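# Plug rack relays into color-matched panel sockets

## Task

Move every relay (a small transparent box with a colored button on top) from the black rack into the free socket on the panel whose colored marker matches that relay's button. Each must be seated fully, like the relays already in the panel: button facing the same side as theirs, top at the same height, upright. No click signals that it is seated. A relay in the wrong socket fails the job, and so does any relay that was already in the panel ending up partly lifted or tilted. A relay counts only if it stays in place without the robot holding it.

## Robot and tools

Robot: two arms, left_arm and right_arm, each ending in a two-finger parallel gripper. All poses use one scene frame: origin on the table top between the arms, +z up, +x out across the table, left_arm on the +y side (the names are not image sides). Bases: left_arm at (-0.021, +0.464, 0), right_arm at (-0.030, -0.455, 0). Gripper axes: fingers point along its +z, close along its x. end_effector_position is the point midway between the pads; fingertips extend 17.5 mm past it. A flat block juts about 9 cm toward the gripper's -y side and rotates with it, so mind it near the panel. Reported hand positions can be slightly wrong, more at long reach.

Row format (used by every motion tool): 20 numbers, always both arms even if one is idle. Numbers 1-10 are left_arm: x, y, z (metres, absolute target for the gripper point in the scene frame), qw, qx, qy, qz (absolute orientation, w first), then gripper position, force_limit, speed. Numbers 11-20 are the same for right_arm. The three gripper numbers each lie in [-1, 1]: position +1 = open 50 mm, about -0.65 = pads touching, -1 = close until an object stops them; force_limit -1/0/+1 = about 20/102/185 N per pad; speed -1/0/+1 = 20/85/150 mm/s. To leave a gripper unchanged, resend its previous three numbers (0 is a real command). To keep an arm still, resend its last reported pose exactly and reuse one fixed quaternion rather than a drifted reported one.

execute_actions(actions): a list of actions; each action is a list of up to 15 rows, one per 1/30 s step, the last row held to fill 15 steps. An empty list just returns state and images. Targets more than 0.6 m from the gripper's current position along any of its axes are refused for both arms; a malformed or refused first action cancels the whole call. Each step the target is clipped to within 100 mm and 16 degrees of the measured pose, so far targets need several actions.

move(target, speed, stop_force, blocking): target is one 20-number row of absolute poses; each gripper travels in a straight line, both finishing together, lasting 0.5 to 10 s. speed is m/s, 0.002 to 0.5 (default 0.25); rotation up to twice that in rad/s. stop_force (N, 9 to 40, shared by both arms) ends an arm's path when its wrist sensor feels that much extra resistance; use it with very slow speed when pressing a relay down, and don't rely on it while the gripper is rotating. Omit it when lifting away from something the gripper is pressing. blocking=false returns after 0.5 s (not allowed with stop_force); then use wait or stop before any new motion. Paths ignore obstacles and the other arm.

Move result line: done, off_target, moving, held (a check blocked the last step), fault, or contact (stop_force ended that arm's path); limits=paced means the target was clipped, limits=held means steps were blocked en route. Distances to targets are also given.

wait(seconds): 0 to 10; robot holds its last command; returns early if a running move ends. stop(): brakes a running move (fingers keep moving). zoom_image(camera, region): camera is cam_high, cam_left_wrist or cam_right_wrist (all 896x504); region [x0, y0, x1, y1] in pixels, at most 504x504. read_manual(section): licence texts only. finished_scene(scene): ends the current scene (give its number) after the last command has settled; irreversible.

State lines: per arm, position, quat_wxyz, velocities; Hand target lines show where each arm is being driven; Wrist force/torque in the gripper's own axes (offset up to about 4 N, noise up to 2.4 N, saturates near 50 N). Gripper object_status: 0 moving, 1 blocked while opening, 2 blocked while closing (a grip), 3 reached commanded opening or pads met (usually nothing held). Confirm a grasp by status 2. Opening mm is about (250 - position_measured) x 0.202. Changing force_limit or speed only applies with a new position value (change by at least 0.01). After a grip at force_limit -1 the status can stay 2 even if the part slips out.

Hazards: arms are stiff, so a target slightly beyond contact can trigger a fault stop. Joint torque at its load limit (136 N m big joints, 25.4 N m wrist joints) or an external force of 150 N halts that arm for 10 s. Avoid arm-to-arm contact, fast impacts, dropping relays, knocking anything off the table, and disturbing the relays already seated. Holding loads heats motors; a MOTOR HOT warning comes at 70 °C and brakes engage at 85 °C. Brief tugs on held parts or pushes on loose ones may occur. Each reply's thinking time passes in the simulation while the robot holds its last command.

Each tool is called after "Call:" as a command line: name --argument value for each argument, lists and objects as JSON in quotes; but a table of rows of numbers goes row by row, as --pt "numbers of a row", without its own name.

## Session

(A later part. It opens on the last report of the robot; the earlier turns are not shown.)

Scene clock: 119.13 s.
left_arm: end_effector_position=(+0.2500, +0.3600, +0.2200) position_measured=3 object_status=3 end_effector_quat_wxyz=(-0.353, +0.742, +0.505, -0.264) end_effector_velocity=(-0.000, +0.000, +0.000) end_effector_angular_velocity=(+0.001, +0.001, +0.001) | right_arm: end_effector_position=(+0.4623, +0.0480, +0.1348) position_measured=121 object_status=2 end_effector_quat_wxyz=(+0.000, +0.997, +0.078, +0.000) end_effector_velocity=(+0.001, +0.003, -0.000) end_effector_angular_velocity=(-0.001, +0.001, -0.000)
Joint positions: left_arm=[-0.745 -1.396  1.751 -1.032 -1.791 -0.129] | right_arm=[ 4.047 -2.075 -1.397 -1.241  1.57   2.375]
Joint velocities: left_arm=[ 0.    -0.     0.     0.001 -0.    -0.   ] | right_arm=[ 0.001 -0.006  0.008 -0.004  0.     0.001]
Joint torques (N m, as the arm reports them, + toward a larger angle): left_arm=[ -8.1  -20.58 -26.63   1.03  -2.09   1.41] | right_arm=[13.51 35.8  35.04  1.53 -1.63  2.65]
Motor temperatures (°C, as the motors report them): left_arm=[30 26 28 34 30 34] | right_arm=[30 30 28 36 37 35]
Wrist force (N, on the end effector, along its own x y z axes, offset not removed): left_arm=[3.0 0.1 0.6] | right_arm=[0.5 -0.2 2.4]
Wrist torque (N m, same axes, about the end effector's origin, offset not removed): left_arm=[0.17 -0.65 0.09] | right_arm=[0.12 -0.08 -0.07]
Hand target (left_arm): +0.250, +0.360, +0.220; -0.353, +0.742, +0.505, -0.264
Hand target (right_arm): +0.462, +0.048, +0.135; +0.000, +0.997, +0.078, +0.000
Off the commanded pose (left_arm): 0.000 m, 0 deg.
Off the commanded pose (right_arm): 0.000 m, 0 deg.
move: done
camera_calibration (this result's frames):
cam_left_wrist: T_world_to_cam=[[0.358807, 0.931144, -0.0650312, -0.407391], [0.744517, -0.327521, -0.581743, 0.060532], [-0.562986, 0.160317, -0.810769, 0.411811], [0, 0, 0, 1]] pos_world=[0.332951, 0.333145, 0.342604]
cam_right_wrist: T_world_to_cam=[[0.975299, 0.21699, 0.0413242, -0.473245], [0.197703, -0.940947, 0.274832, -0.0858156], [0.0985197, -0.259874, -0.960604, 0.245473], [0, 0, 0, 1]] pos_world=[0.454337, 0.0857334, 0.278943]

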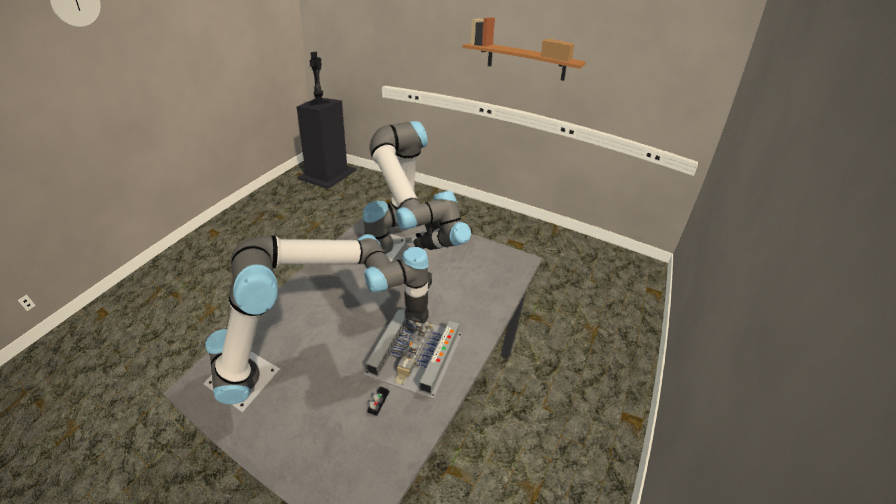

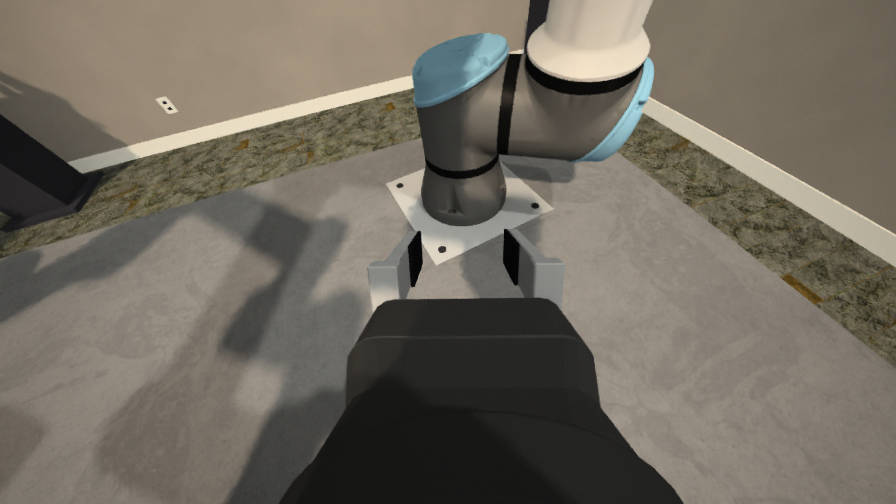

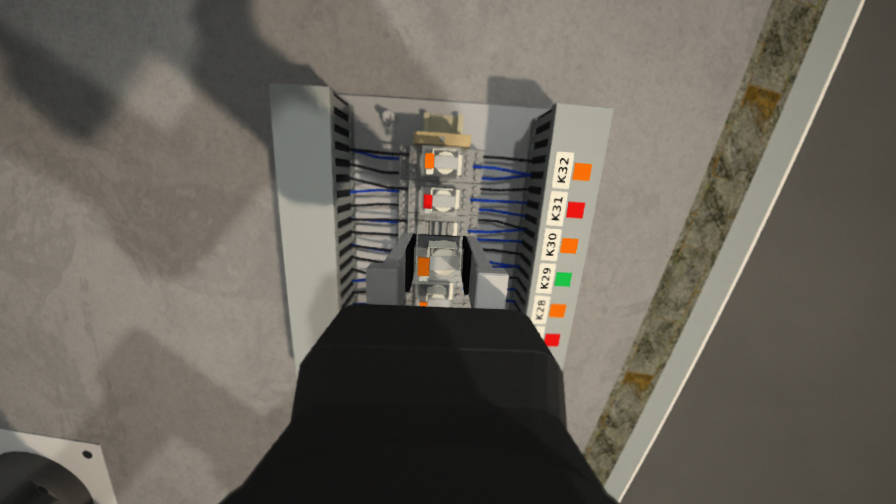

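Call:
move --target '[0.25,0.36,0.22,-0.353,0.742,0.505,-0.264,1,0,0, 0.4613,0.0486,0.095,0,0.99692,0.07846,0,-1,0,-0.5]' --speed 0.08

Call:
zoom_image --camera "cam_right_wrist" --region '[360, 110, 540, 320]'

Scene clock: 130.50 s.
left_arm: end_effector_position=(+0.2500, +0.3600, +0.2200) position_measured=3 object_status=3 end_effector_quat_wxyz=(-0.353, +0.742, +0.505, -0.264) end_effector_velocity=(+0.000, -0.000, +0.000) end_effector_angular_velocity=(-0.000, -0.001, -0.001) | right_arm: end_effector_position=(+0.4612, +0.0485, +0.0953) position_measured=121 object_status=2 end_effector_quat_wxyz=(+0.000, +0.997, +0.078, -0.000) end_effector_velocity=(-0.000, -0.000, -0.003) end_effector_angular_velocity=(-0.002, +0.001, -0.000)
Joint positions: left_arm=[-0.745 -1.396  1.751 -1.032 -1.791 -0.129] | right_arm=[ 4.049 -2.108 -1.453 -1.152  1.571  2.377]
Joint velocities: left_arm=[-0.  0. -0. -0.  0.  0.] | right_arm=[-0.    -0.003 -0.003  0.004  0.     0.   ]
Joint torques (N m, as the arm reports them, + toward a larger angle): left_arm=[ -7.33 -21.27 -24.75   1.05  -2.13   1.52] | right_arm=[13.94 33.81 12.83  4.92  1.56  2.35]
Motor temperatures (°C, as the motors report them): left_arm=[30 26 28 34 30 34] | right_arm=[30 30 28 36 37 35]
Wrist force (N, on the end effector, along its own x y z axes, offset not removed): left_arm=[2.0 0.7 0.3] | right_arm=[1.0 -0.6 0.3]
Wrist torque (N m, same axes, about the end effector's origin, offset not removed): left_arm=[0.20 -0.45 0.12] | right_arm=[-0.04 -0.20 0.02]
Hand target (left_arm): +0.250, +0.360, +0.220; -0.353, +0.742, +0.505, -0.264
Hand target (right_arm): +0.461, +0.049, +0.095; +0.000, +0.997, +0.078, -0.000
Off the commanded pose (left_arm): 0.000 m, 0 deg.
Off the commanded pose (right_arm): 0.000 m, 0 deg.
move: done
camera_calibration (this result's frames):
cam_left_wrist: T_world_to_cam=[[0.358807, 0.931144, -0.0650311, -0.407391], [0.744517, -0.327521, -0.581743, 0.060532], [-0.562985, 0.160317, -0.810769, 0.411811], [0, 0, 0, 1]] pos_world=[0.332951, 0.333145, 0.342604]
cam_right_wrist: T_world_to_cam=[[0.975312, 0.216975, 0.0411001, -0.470653], [0.197784, -0.941037, 0.274464, -0.0742963], [0.0982284, -0.259559, -0.960719, 0.20788], [0, 0, 0, 1]] pos_world=[0.453308, 0.0861612, 0.23945]

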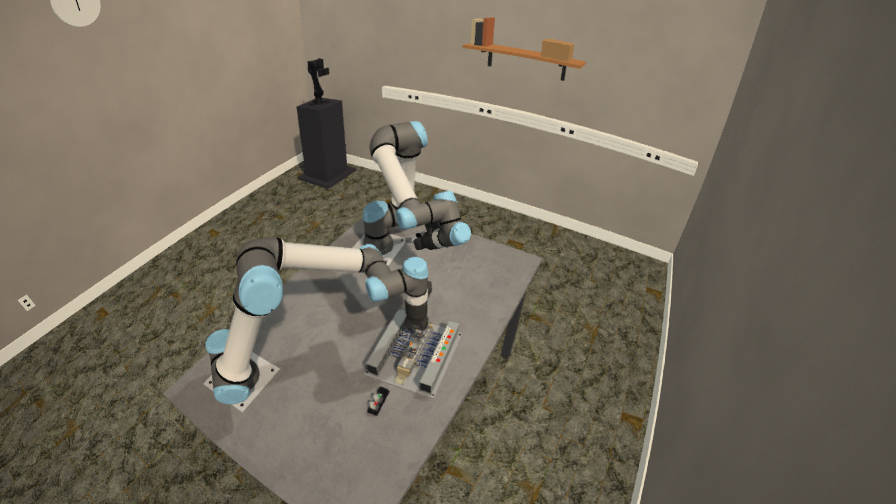

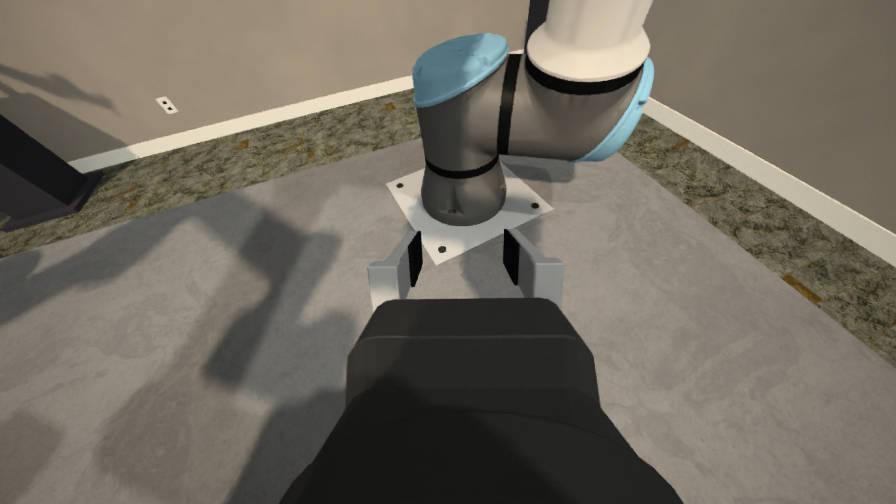

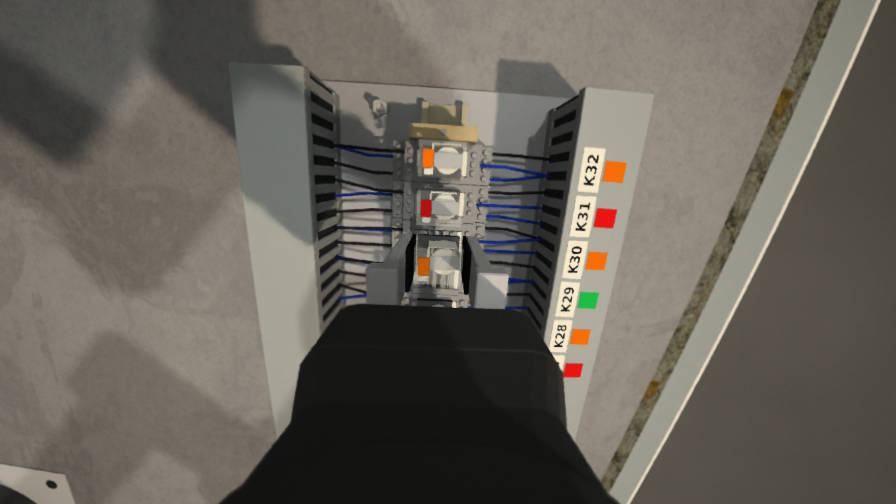

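Region (360, 110, 540, 320) of cam_right_wrist's 896x504 image, scaled by 2.400, with more detail than that image has; it fills the left 432 columns of this view, and the rest is white.

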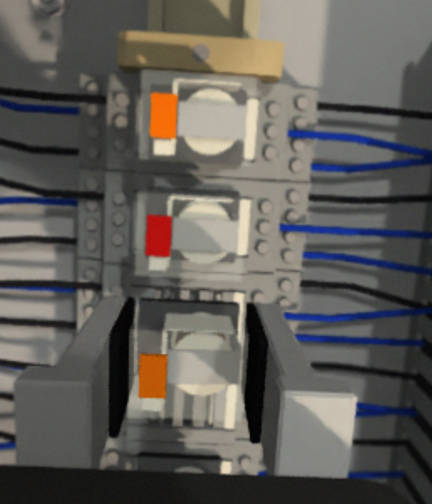

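Call:
move --target '[0.25,0.36,0.22,-0.353,0.742,0.505,-0.264,1,0,0, 0.4604,0.0484,0.081,0,0.99692,0.07846,0,-1,0,-0.5]' --speed 0.04 --stop_force 15

Call:
zoom_image --camera "cam_right_wrist" --region '[360, 110, 540, 320]'

Scene clock: 140.23 s.
left_arm: end_effector_position=(+0.2500, +0.3600, +0.2200) position_measured=3 object_status=3 end_effector_quat_wxyz=(-0.353, +0.742, +0.505, -0.264) end_effector_velocity=(+0.000, -0.000, +0.000) end_effector_angular_velocity=(-0.001, -0.001, -0.001) | right_arm: end_effector_position=(+0.4604, +0.0484, +0.0813) position_measured=121 object_status=2 end_effector_quat_wxyz=(+0.000, +0.997, +0.078, -0.000) end_effector_velocity=(+0.000, +0.000, -0.002) end_effector_angular_velocity=(+0.001, -0.001, +0.000)
Joint positions: left_arm=[-0.745 -1.396  1.751 -1.032 -1.791 -0.129] | right_arm=[ 4.05  -2.121 -1.472 -1.12   1.571  2.378]
Joint velocities: left_arm=[-0.001 -0.    -0.001 -0.    -0.     0.   ] | right_arm=[ 0.    -0.002 -0.003  0.007 -0.     0.   ]
Joint torques (N m, as the arm reports them, + toward a larger angle): left_arm=[ -7.52 -21.01 -24.77   1.01  -2.04   1.37] | right_arm=[14.65 34.67 12.36  4.87  1.55  2.37]
Motor temperatures (°C, as the motors report them): left_arm=[30 26 28 34 30 34] | right_arm=[30 30 28 36 37 35]
Wrist force (N, on the end effector, along its own x y z axes, offset not removed): left_arm=[3.9 0.3 0.5] | right_arm=[1.4 0.9 0.9]
Wrist torque (N m, same axes, about the end effector's origin, offset not removed): left_arm=[0.18 -0.79 0.06] | right_arm=[0.29 -0.28 -0.01]
Hand target (left_arm): +0.250, +0.360, +0.220; -0.353, +0.742, +0.505, -0.264
Hand target (right_arm): +0.460, +0.048, +0.081; +0.000, +0.997, +0.078, -0.000
Off the commanded pose (left_arm): 0.000 m, 0 deg.
Off the commanded pose (right_arm): 0.000 m, 0 deg.
move: done
camera_calibration (this result's frames):
cam_left_wrist: T_world_to_cam=[[0.358807, 0.931144, -0.0650311, -0.407391], [0.744517, -0.327521, -0.581743, 0.060532], [-0.562986, 0.160317, -0.810769, 0.411811], [0, 0, 0, 1]] pos_world=[0.332951, 0.333145, 0.342604]
cam_right_wrist: T_world_to_cam=[[0.975311, 0.216974, 0.0411064, -0.469216], [0.197783, -0.941042, 0.274449, -0.0704034], [0.0982312, -0.259543, -0.960723, 0.194445], [0, 0, 0, 1]] pos_world=[0.452456, 0.0860223, 0.225418]

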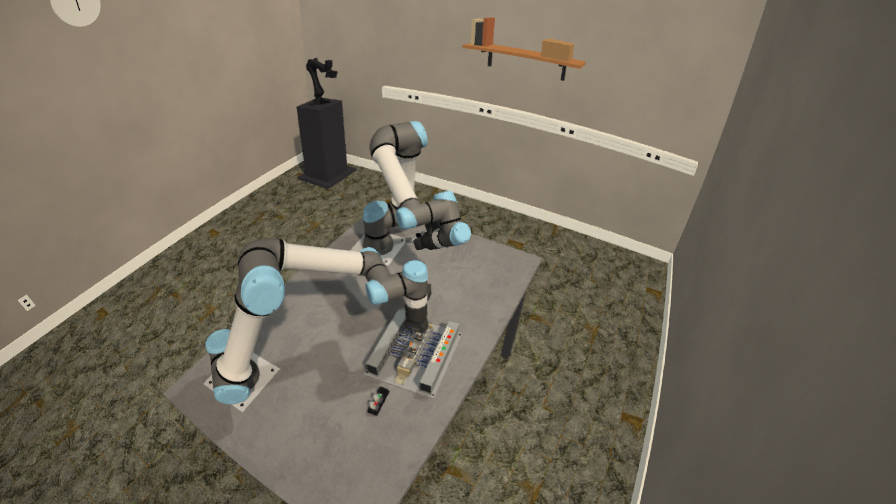

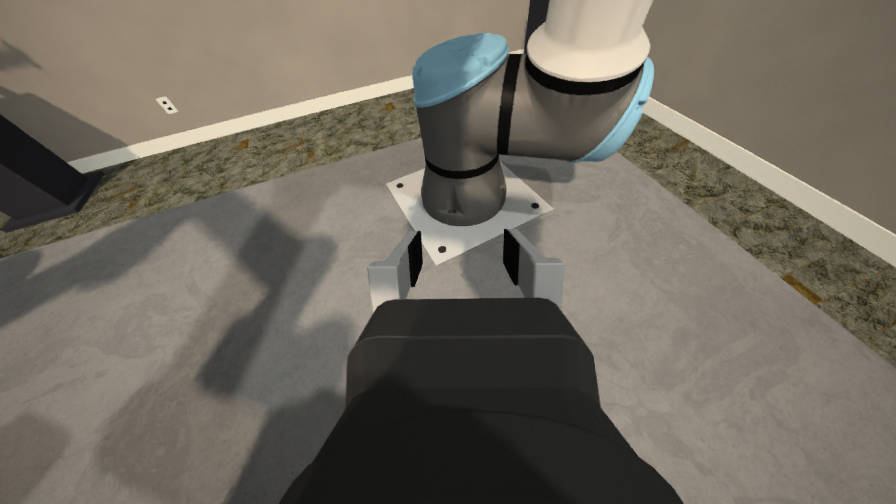

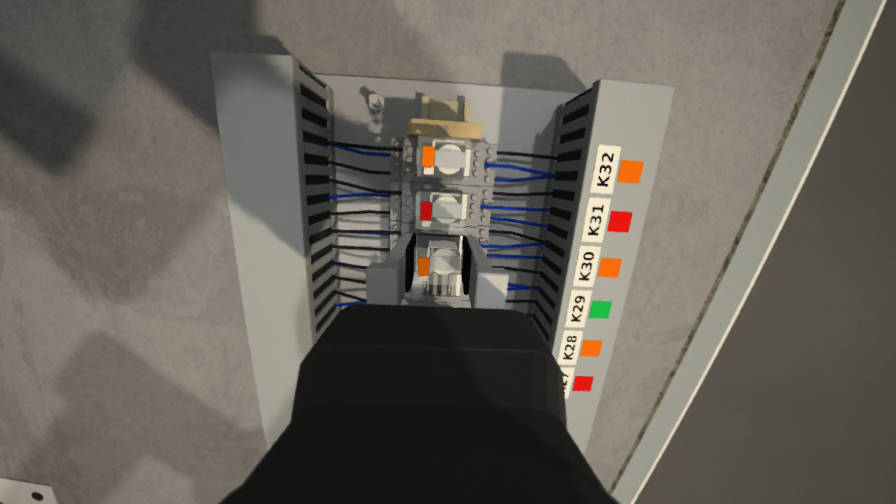

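Region (360, 110, 540, 320) of cam_right_wrist's 896x504 image, scaled by 2.400, with more detail than that image has; it fills the left 432 columns of this view, and the rest is white.

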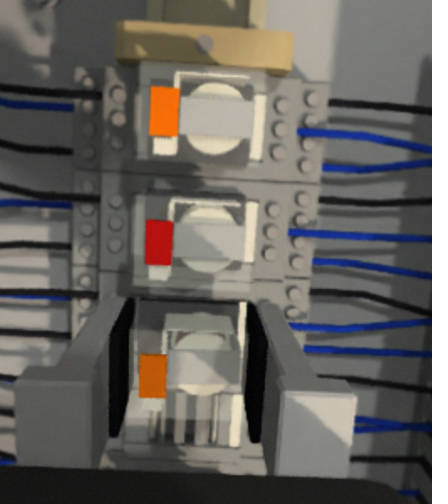

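Call:
move --target '[0.25,0.36,0.22,-0.353,0.742,0.505,-0.264,1,0,0, 0.4602,0.0481,0.0775,0,0.99692,0.07846,0,-1,0,-0.5]' --speed 0.008 --stop_force 15

Call:
move --target '[0.25,0.36,0.22,-0.353,0.742,0.505,-0.264,1,0,0, 0.4602,0.0481,0.066,0,0.99692,0.07846,0,-1,0,-0.5]' --speed 0.003 --stop_force 20

Scene clock: 144.80 s.
left_arm: end_effector_position=(+0.2500, +0.3600, +0.2200) position_measured=3 object_status=3 end_effector_quat_wxyz=(-0.353, +0.742, +0.505, -0.264) end_effector_velocity=(+0.000, -0.000, -0.000) end_effector_angular_velocity=(-0.001, -0.001, +0.000) | right_arm: end_effector_position=(+0.4602, +0.0481, +0.0777) position_measured=121 object_status=2 end_effector_quat_wxyz=(+0.000, +0.997, +0.078, -0.000) end_effector_velocity=(-0.000, +0.000, -0.001) end_effector_angular_velocity=(+0.000, -0.000, +0.000)
Joint positions: left_arm=[-0.745 -1.396  1.751 -1.032 -1.791 -0.129] | right_arm=[ 4.05  -2.124 -1.477 -1.111  1.571  2.378]
Joint velocities: left_arm=[ 0.    -0.    -0.001 -0.001  0.    -0.   ] | right_arm=[ 0.    -0.001 -0.002  0.003  0.     0.   ]
Joint torques (N m, as the arm reports them, + toward a larger angle): left_arm=[ -7.48 -21.02 -24.9    0.91  -2.08   1.27] | right_arm=[13.05 35.03 11.6   5.08  0.51  1.81]
Motor temperatures (°C, as the motors report them): left_arm=[30 26 28 34 30 34] | right_arm=[30 30 28 36 37 35]
Wrist force (N, on the end effector, along its own x y z axes, offset not removed): left_arm=[2.4 0.1 -0.4] | right_arm=[1.5 0.1 -0.7]
Wrist torque (N m, same axes, about the end effector's origin, offset not removed): left_arm=[0.07 -0.49 0.06] | right_arm=[0.00 -0.28 -0.03]
Hand target (left_arm): +0.250, +0.360, +0.220; -0.353, +0.742, +0.505, -0.264
Hand target (right_arm): +0.460, +0.048, +0.078; +0.000, +0.997, +0.078, -0.000
Off the commanded pose (left_arm): 0.000 m, 0 deg.
Off the commanded pose (right_arm): 0.000 m, 0 deg.
move: done
camera_calibration (this result's frames):
cam_left_wrist: T_world_to_cam=[[0.358807, 0.931144, -0.0650313, -0.407391], [0.744517, -0.327521, -0.581743, 0.060532], [-0.562986, 0.160317, -0.810769, 0.411811], [0, 0, 0, 1]] pos_world=[0.332951, 0.333145, 0.342604]
cam_right_wrist: T_world_to_cam=[[0.975311, 0.216973, 0.0411146, -0.468821], [0.197781, -0.941044, 0.274442, -0.0696212], [0.0982371, -0.259535, -0.960724, 0.190935], [0, 0, 0, 1]] pos_world=[0.452259, 0.085759, 0.221818]

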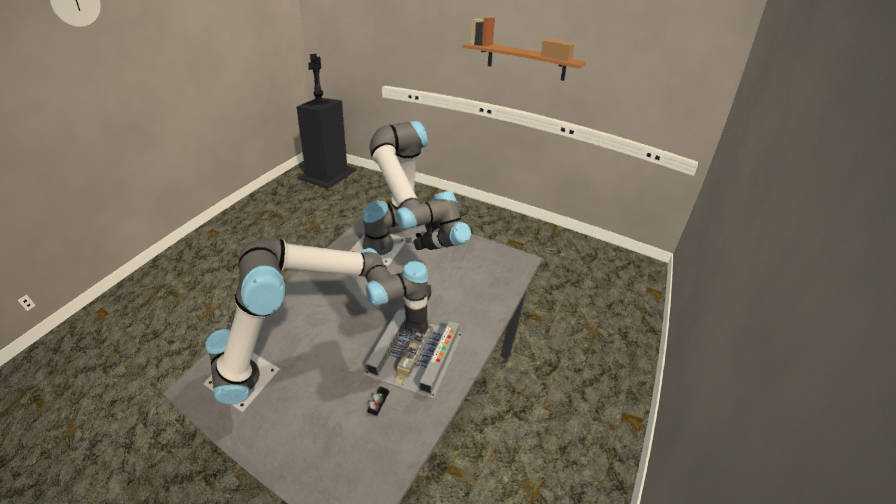

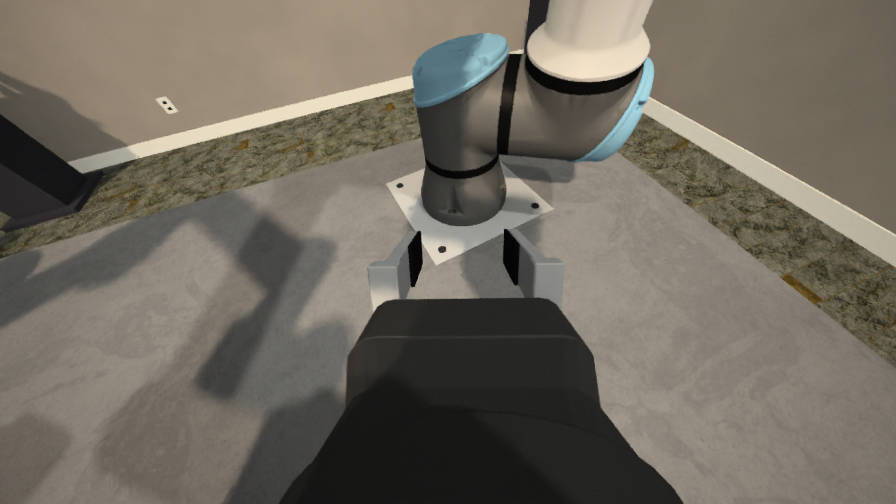

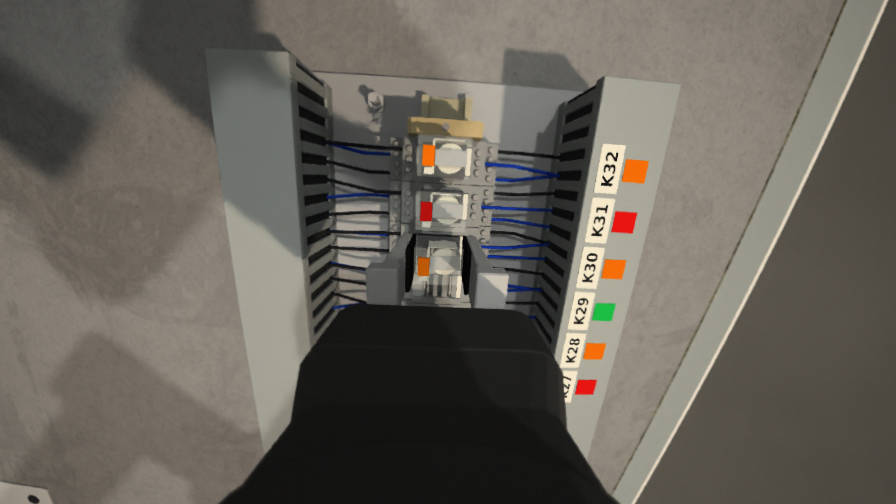

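Scene clock: 146.27 s.
left_arm: end_effector_position=(+0.2500, +0.3600, +0.2200) position_measured=3 object_status=3 end_effector_quat_wxyz=(-0.353, +0.742, +0.505, -0.264) end_effector_velocity=(-0.000, -0.000, +0.000) end_effector_angular_velocity=(-0.000, +0.001, -0.000) | right_arm: end_effector_position=(+0.4602, +0.0481, +0.0743) position_measured=121 object_status=2 end_effector_quat_wxyz=(+0.000, +0.997, +0.078, -0.000) end_effector_velocity=(-0.001, -0.001, -0.000) end_effector_angular_velocity=(-0.003, +0.003, -0.000)
Joint positions: left_arm=[-0.745 -1.396  1.751 -1.032 -1.791 -0.129] | right_arm=[ 4.05  -2.127 -1.481 -1.104  1.571  2.378]
Joint velocities: left_arm=[-0.001 -0.    -0.     0.001 -0.001  0.   ] | right_arm=[ 0.     0.     0.    -0.005  0.     0.   ]
Joint torques (N m, as the arm reports them, + toward a larger angle): left_arm=[ -7.95 -21.49 -23.97   0.79  -2.13   1.58] | right_arm=[12.5  33.47 13.41 -2.8   0.57  1.89]
Motor temperatures (°C, as the motors report them): left_arm=[30 26 28 34 30 34] | right_arm=[30 30 28 36 37 35]
Wrist force (N, on the end effector, along its own x y z axes, offset not removed): left_arm=[3.3 -1.1 0.0] | right_arm=[9.6 1.3 -23.5]
Wrist torque (N m, same axes, about the end effector's origin, offset not removed): left_arm=[-0.10 -0.67 0.02] | right_arm=[0.18 0.35 0.04]
Hand target (left_arm): +0.250, +0.360, +0.220; -0.353, +0.742, +0.505, -0.264
Hand target (right_arm): +0.460, +0.048, +0.075; -0.000, +0.997, +0.078, +0.000
Off the commanded pose (left_arm): 0.000 m, 0 deg.
Off the commanded pose (right_arm): 0.008 m, 0 deg.
move: contact (right_arm)
camera_calibration (this result's frames):
cam_left_wrist: T_world_to_cam=[[0.358807, 0.931144, -0.0650312, -0.407391], [0.744517, -0.327521, -0.581743, 0.060532], [-0.562986, 0.160317, -0.810769, 0.411811], [0, 0, 0, 1]] pos_world=[0.332951, 0.333145, 0.342604]
cam_right_wrist: T_world_to_cam=[[0.975312, 0.216974, 0.041095, -0.468661], [0.197785, -0.941038, 0.27446, -0.068719], [0.0982225, -0.259556, -0.96072, 0.187701], [0, 0, 0, 1]] pos_world=[0.452245, 0.0857389, 0.218449]

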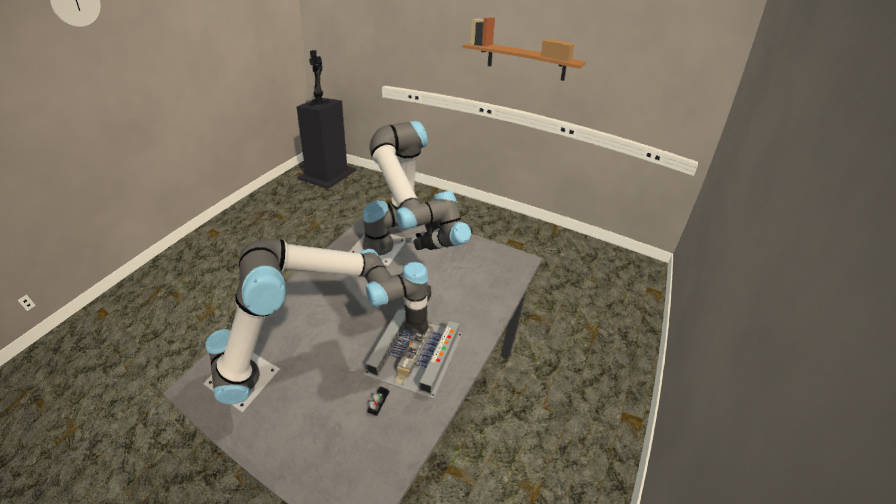

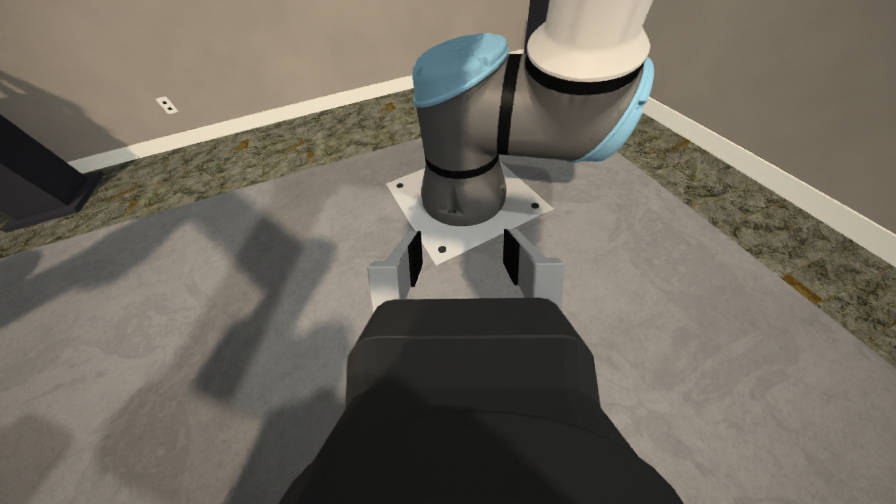

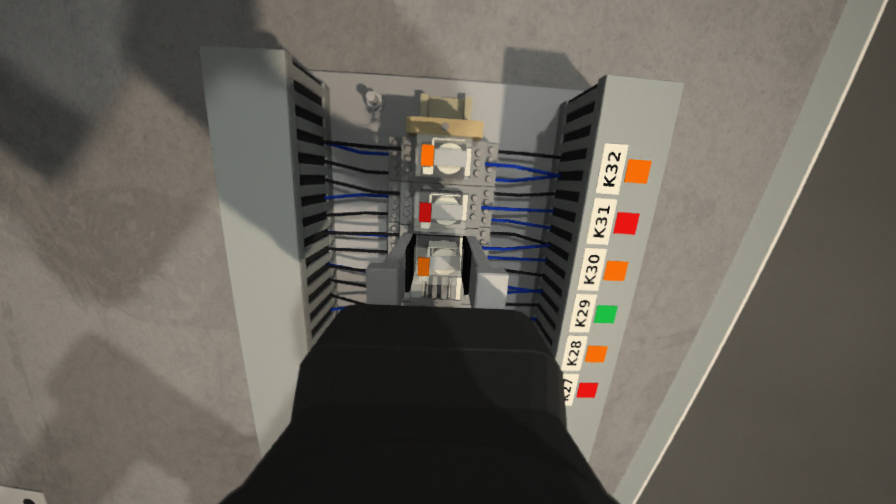

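Call:
execute_actions --actions '[[[0.25,0.36,0.22,-0.353,0.742,0.505,-0.264,1,0,0, 0.4603,0.0481,0.0747,0,0.99692,0.07846,0,-1,0,-0.5],[0.25,0.36,0.22,-0.353,0.742,0.505,-0.264,1,0,0, 0.4604,0.04812,0.0748,0,0.99692,0.07846,0,-1,0,-0.5],[0.25,0.36,0.22,-0.353,0.742,0.505,-0.264,1,0,0, 0.4605,0.04814,0.0748,0,0.99692,0.07846,0,-1,0,-0.5]]]'

Scene clock: 154.43 s.
left_arm: end_effector_position=(+0.2500, +0.3600, +0.2200) position_measured=3 object_status=3 end_effector_quat_wxyz=(-0.353, +0.742, +0.505, -0.264) end_effector_velocity=(-0.000, +0.000, -0.000) end_effector_angular_velocity=(+0.000, +0.000, -0.000) | right_arm: end_effector_position=(+0.4604, +0.0482, +0.0749) position_measured=121 object_status=2 end_effector_quat_wxyz=(-0.000, +0.997, +0.079, +0.000) end_effector_velocity=(+0.001, -0.000, -0.000) end_effector_angular_velocity=(+0.000, -0.000, -0.001)
Joint positions: left_arm=[-0.745 -1.396  1.751 -1.032 -1.791 -0.129] | right_arm=[ 4.05  -2.127 -1.48  -1.106  1.571  2.378]
Joint velocities: left_arm=[ 0. -0.  0. -0.  0.  0.] | right_arm=[-0.001 -0.001  0.001  0.001  0.    -0.   ]
Joint torques (N m, as the arm reports them, + toward a larger angle): left_arm=[ -7.75 -21.59 -23.77   0.92  -2.17   1.39] | right_arm=[-8.99 34.66 31.7   0.18  1.45 -2.31]
Motor temperatures (°C, as the motors report them): left_arm=[30 26 28 34 30 34] | right_arm=[30 30 28 36 37 35]
Wrist force (N, on the end effector, along its own x y z axes, offset not removed): left_arm=[3.1 -0.5 0.1] | right_arm=[8.4 -1.3 2.5]
Wrist torque (N m, same axes, about the end effector's origin, offset not removed): left_arm=[-0.04 -0.70 0.03] | right_arm=[0.12 0.12 0.07]
Hand target (left_arm): +0.250, +0.360, +0.220; -0.353, +0.742, +0.505, -0.264
Hand target (right_arm): +0.461, +0.048, +0.075; -0.000, +0.997, +0.078, +0.000
Off the commanded pose (left_arm): 0.000 m, 0 deg.
Off the commanded pose (right_arm): 0.000 m, 0 deg.
camera_calibration (this result's frames):
cam_left_wrist: T_world_to_cam=[[0.358807, 0.931144, -0.0650313, -0.407391], [0.744517, -0.327521, -0.581743, 0.060532], [-0.562986, 0.160316, -0.810769, 0.411811], [0, 0, 0, 1]] pos_world=[0.332951, 0.333145, 0.342604]
cam_right_wrist: T_world_to_cam=[[0.975283, 0.217084, 0.0412067, -0.468956], [0.197872, -0.941048, 0.274365, -0.0688577], [0.0983378, -0.25943, -0.960742, 0.188209], [0, 0, 0, 1]] pos_world=[0.452481, 0.0858316, 0.219037]

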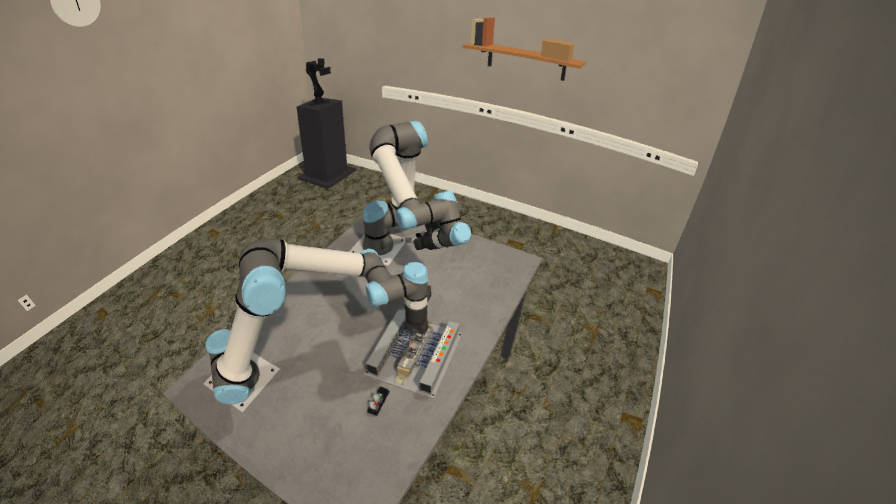

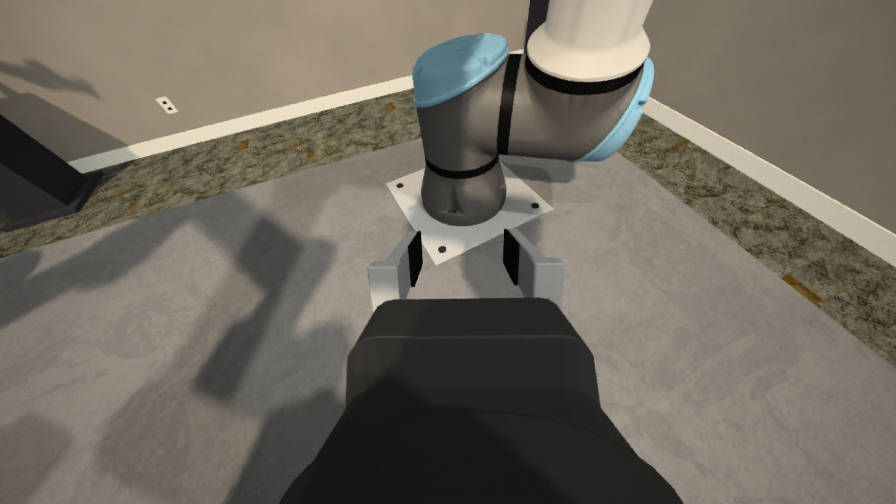

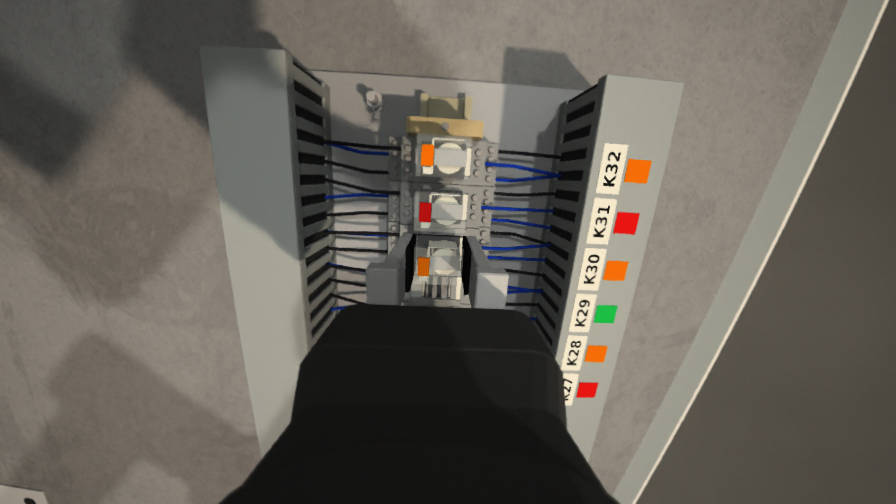

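Call:
execute_actions --actions '[[[0.25,0.36,0.22,-0.353,0.742,0.505,-0.264,1,0,0, 0.4606,0.04816,0.0748,0,0.99692,0.07846,0,-1,0,-0.5],[0.25,0.36,0.22,-0.353,0.742,0.505,-0.264,1,0,0, 0.4607,0.04818,0.0748,0,0.99692,0.07846,0,-1,0,-0.5],[0.25,0.36,0.22,-0.353,0.742,0.505,-0.264,1,0,0, 0.4608,0.0482,0.0748,0,0.99692,0.07846,0,-1,0,-0.5]]]'

Scene clock: 157.60 s.
left_arm: end_effector_position=(+0.2500, +0.3600, +0.2200) position_measured=3 object_status=3 end_effector_quat_wxyz=(-0.353, +0.742, +0.505, -0.264) end_effector_velocity=(+0.000, +0.000, +0.001) end_effector_angular_velocity=(-0.000, -0.000, +0.001) | right_arm: end_effector_position=(+0.4608, +0.0482, +0.0748) position_measured=121 object_status=2 end_effector_quat_wxyz=(-0.000, +0.997, +0.078, -0.000) end_effector_velocity=(+0.000, +0.000, -0.000) end_effector_angular_velocity=(+0.000, +0.000, -0.000)
Joint positions: left_arm=[-0.745 -1.396  1.751 -1.032 -1.791 -0.129] | right_arm=[ 4.049 -2.128 -1.479 -1.106  1.571  2.377]
Joint velocities: left_arm=[ 0.001  0.    -0.002  0.001  0.     0.   ] | right_arm=[-0.    -0.001  0.     0.001  0.    -0.   ]
Joint torques (N m, as the arm reports them, + toward a larger angle): left_arm=[ -8.16 -20.59 -23.85   0.93  -2.04   1.36] | right_arm=[-13.14  30.49  31.65   1.38   0.52  -2.31]
Motor temperatures (°C, as the motors report them): left_arm=[30 26 28 34 30 34] | right_arm=[30 30 28 36 37 35]
Wrist force (N, on the end effector, along its own x y z axes, offset not removed): left_arm=[2.7 -0.3 -0.1] | right_arm=[-1.7 0.5 -6.2]
Wrist torque (N m, same axes, about the end effector's origin, offset not removed): left_arm=[0.06 -0.63 0.02] | right_arm=[0.23 -0.02 0.06]
Hand target (left_arm): +0.250, +0.360, +0.220; -0.353, +0.742, +0.505, -0.264
Hand target (right_arm): +0.461, +0.048, +0.075; -0.000, +0.997, +0.078, -0.000
Off the commanded pose (left_arm): 0.000 m, 0 deg.
Off the commanded pose (right_arm): 0.000 m, 0 deg.
camera_calibration (this result's frames):
cam_left_wrist: T_world_to_cam=[[0.358807, 0.931144, -0.0650311, -0.407391], [0.744517, -0.327521, -0.581743, 0.060532], [-0.562986, 0.160317, -0.810769, 0.411811], [0, 0, 0, 1]] pos_world=[0.332951, 0.333145, 0.342604]
cam_right_wrist: T_world_to_cam=[[0.975309, 0.216988, 0.0410792, -0.469279], [0.197807, -0.941046, 0.274418, -0.0688684], [0.098203, -0.259517, -0.960733, 0.188162], [0, 0, 0, 1]] pos_world=[0.452836, 0.0858509, 0.21895]

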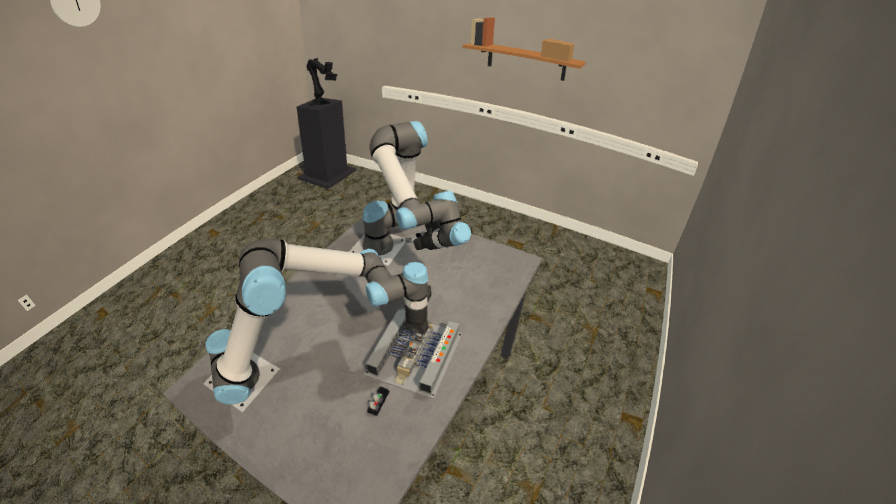

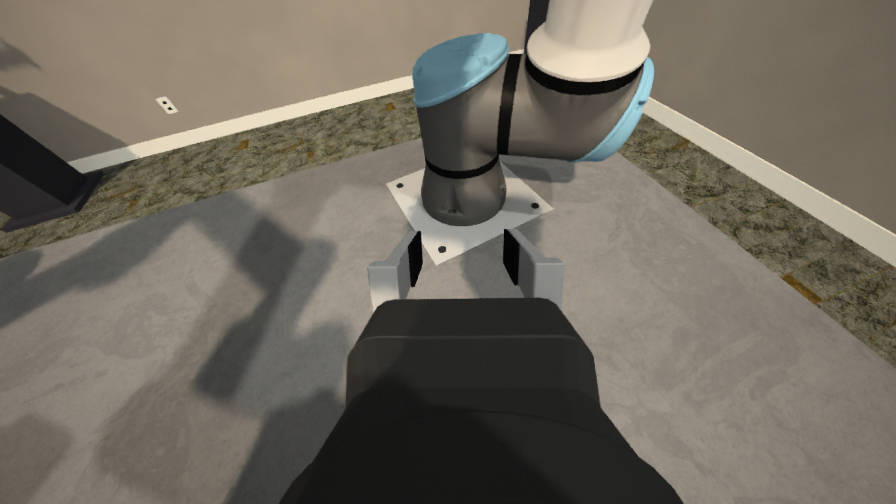

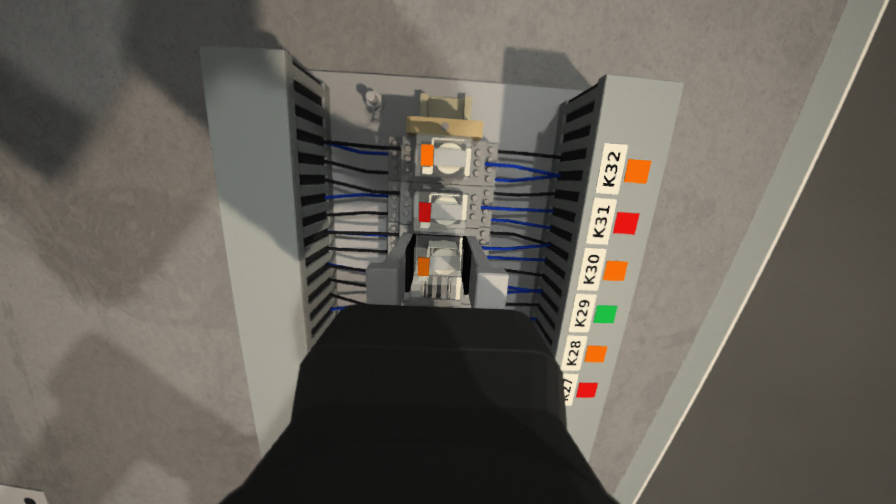

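Call:
move --target '[0.25,0.36,0.22,-0.353,0.742,0.505,-0.264,1,0,0, 0.4607,0.0482,0.066,0,0.99692,0.07846,0,-1,0,-0.5]' --speed 0.003 --stop_force 40

Scene clock: 161.50 s.
left_arm: end_effector_position=(+0.2500, +0.3600, +0.2200) position_measured=3 object_status=3 end_effector_quat_wxyz=(-0.353, +0.742, +0.505, -0.264) end_effector_velocity=(+0.000, -0.000, -0.000) end_effector_angular_velocity=(-0.001, -0.001, -0.000) | right_arm: end_effector_position=(+0.4608, +0.0482, +0.0700) position_measured=121 object_status=2 end_effector_quat_wxyz=(-0.000, +0.997, +0.078, +0.000) end_effector_velocity=(-0.001, -0.001, -0.001) end_effector_angular_velocity=(-0.003, +0.002, +0.000)
Joint positions: left_arm=[-0.745 -1.396  1.751 -1.032 -1.791 -0.129] | right_arm=[ 4.049 -2.133 -1.484 -1.095  1.571  2.377]
Joint velocities: left_arm=[-0.     0.     0.    -0.001 -0.     0.   ] | right_arm=[ 0.    -0.    -0.    -0.003  0.    -0.   ]
Joint torques (N m, as the arm reports them, + toward a larger angle): left_arm=[ -6.83 -20.76 -22.96   0.58  -1.98   1.34] | right_arm=[ 2.87 12.11  7.05 -0.26 -2.69  2.6 ]
Motor temperatures (°C, as the motors report them): left_arm=[30 26 28 34 30 34] | right_arm=[30 30 28 36 37 35]
Wrist force (N, on the end effector, along its own x y z axes, offset not removed): left_arm=[3.1 -0.8 0.0] | right_arm=[-15.9 5.1 -50.0]
Wrist torque (N m, same axes, about the end effector's origin, offset not removed): left_arm=[-0.06 -0.70 0.12] | right_arm=[-0.17 -0.39 0.15]
Hand target (left_arm): +0.250, +0.360, +0.220; -0.353, +0.742, +0.505, -0.264
Hand target (right_arm): +0.461, +0.048, +0.070; -0.000, +0.997, +0.078, +0.000
Off the commanded pose (left_arm): 0.000 m, 0 deg.
Off the commanded pose (right_arm): 0.004 m, 0 deg.
move: contact (right_arm)
camera_calibration (this result's frames):
cam_left_wrist: T_world_to_cam=[[0.358807, 0.931144, -0.0650311, -0.407391], [0.744517, -0.327521, -0.581743, 0.060532], [-0.562986, 0.160317, -0.810769, 0.411811], [0, 0, 0, 1]] pos_world=[0.332951, 0.333145, 0.342604]
cam_right_wrist: T_world_to_cam=[[0.97532, 0.216915, 0.0412167, -0.469087], [0.197707, -0.941086, 0.274352, -0.0675403], [0.0982994, -0.259432, -0.960746, 0.183491], [0, 0, 0, 1]] pos_world=[0.452826, 0.0857939, 0.214152]

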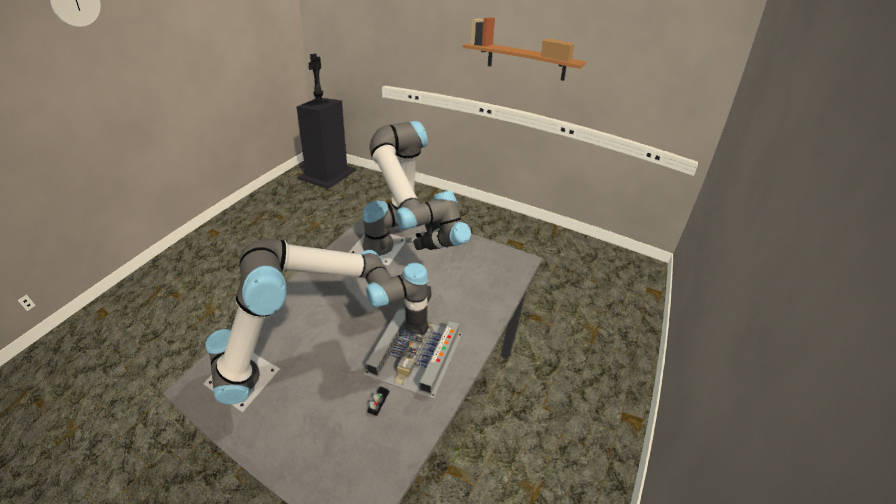

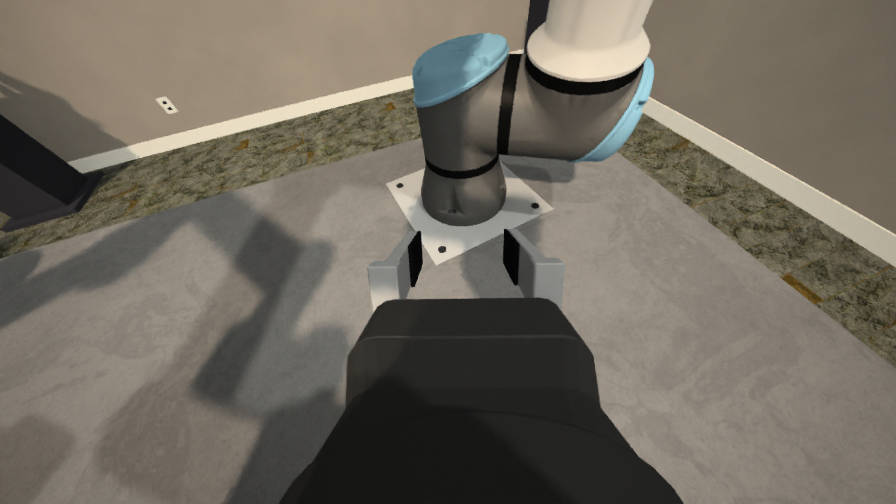

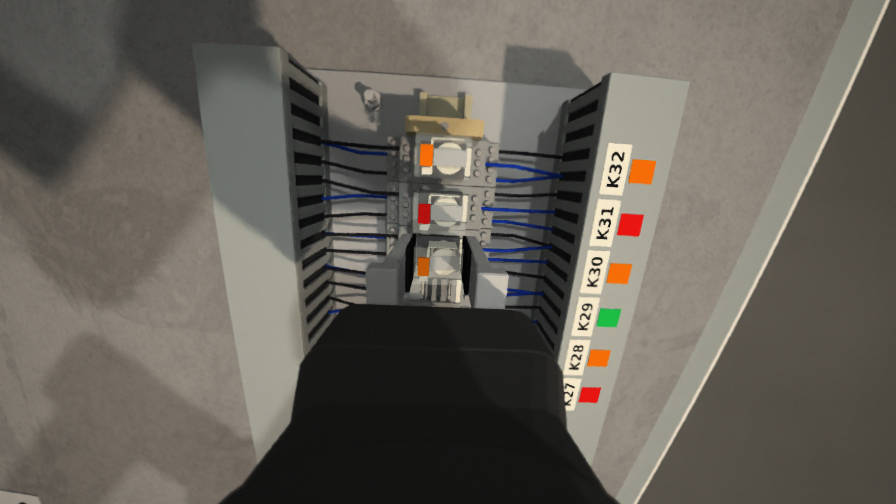

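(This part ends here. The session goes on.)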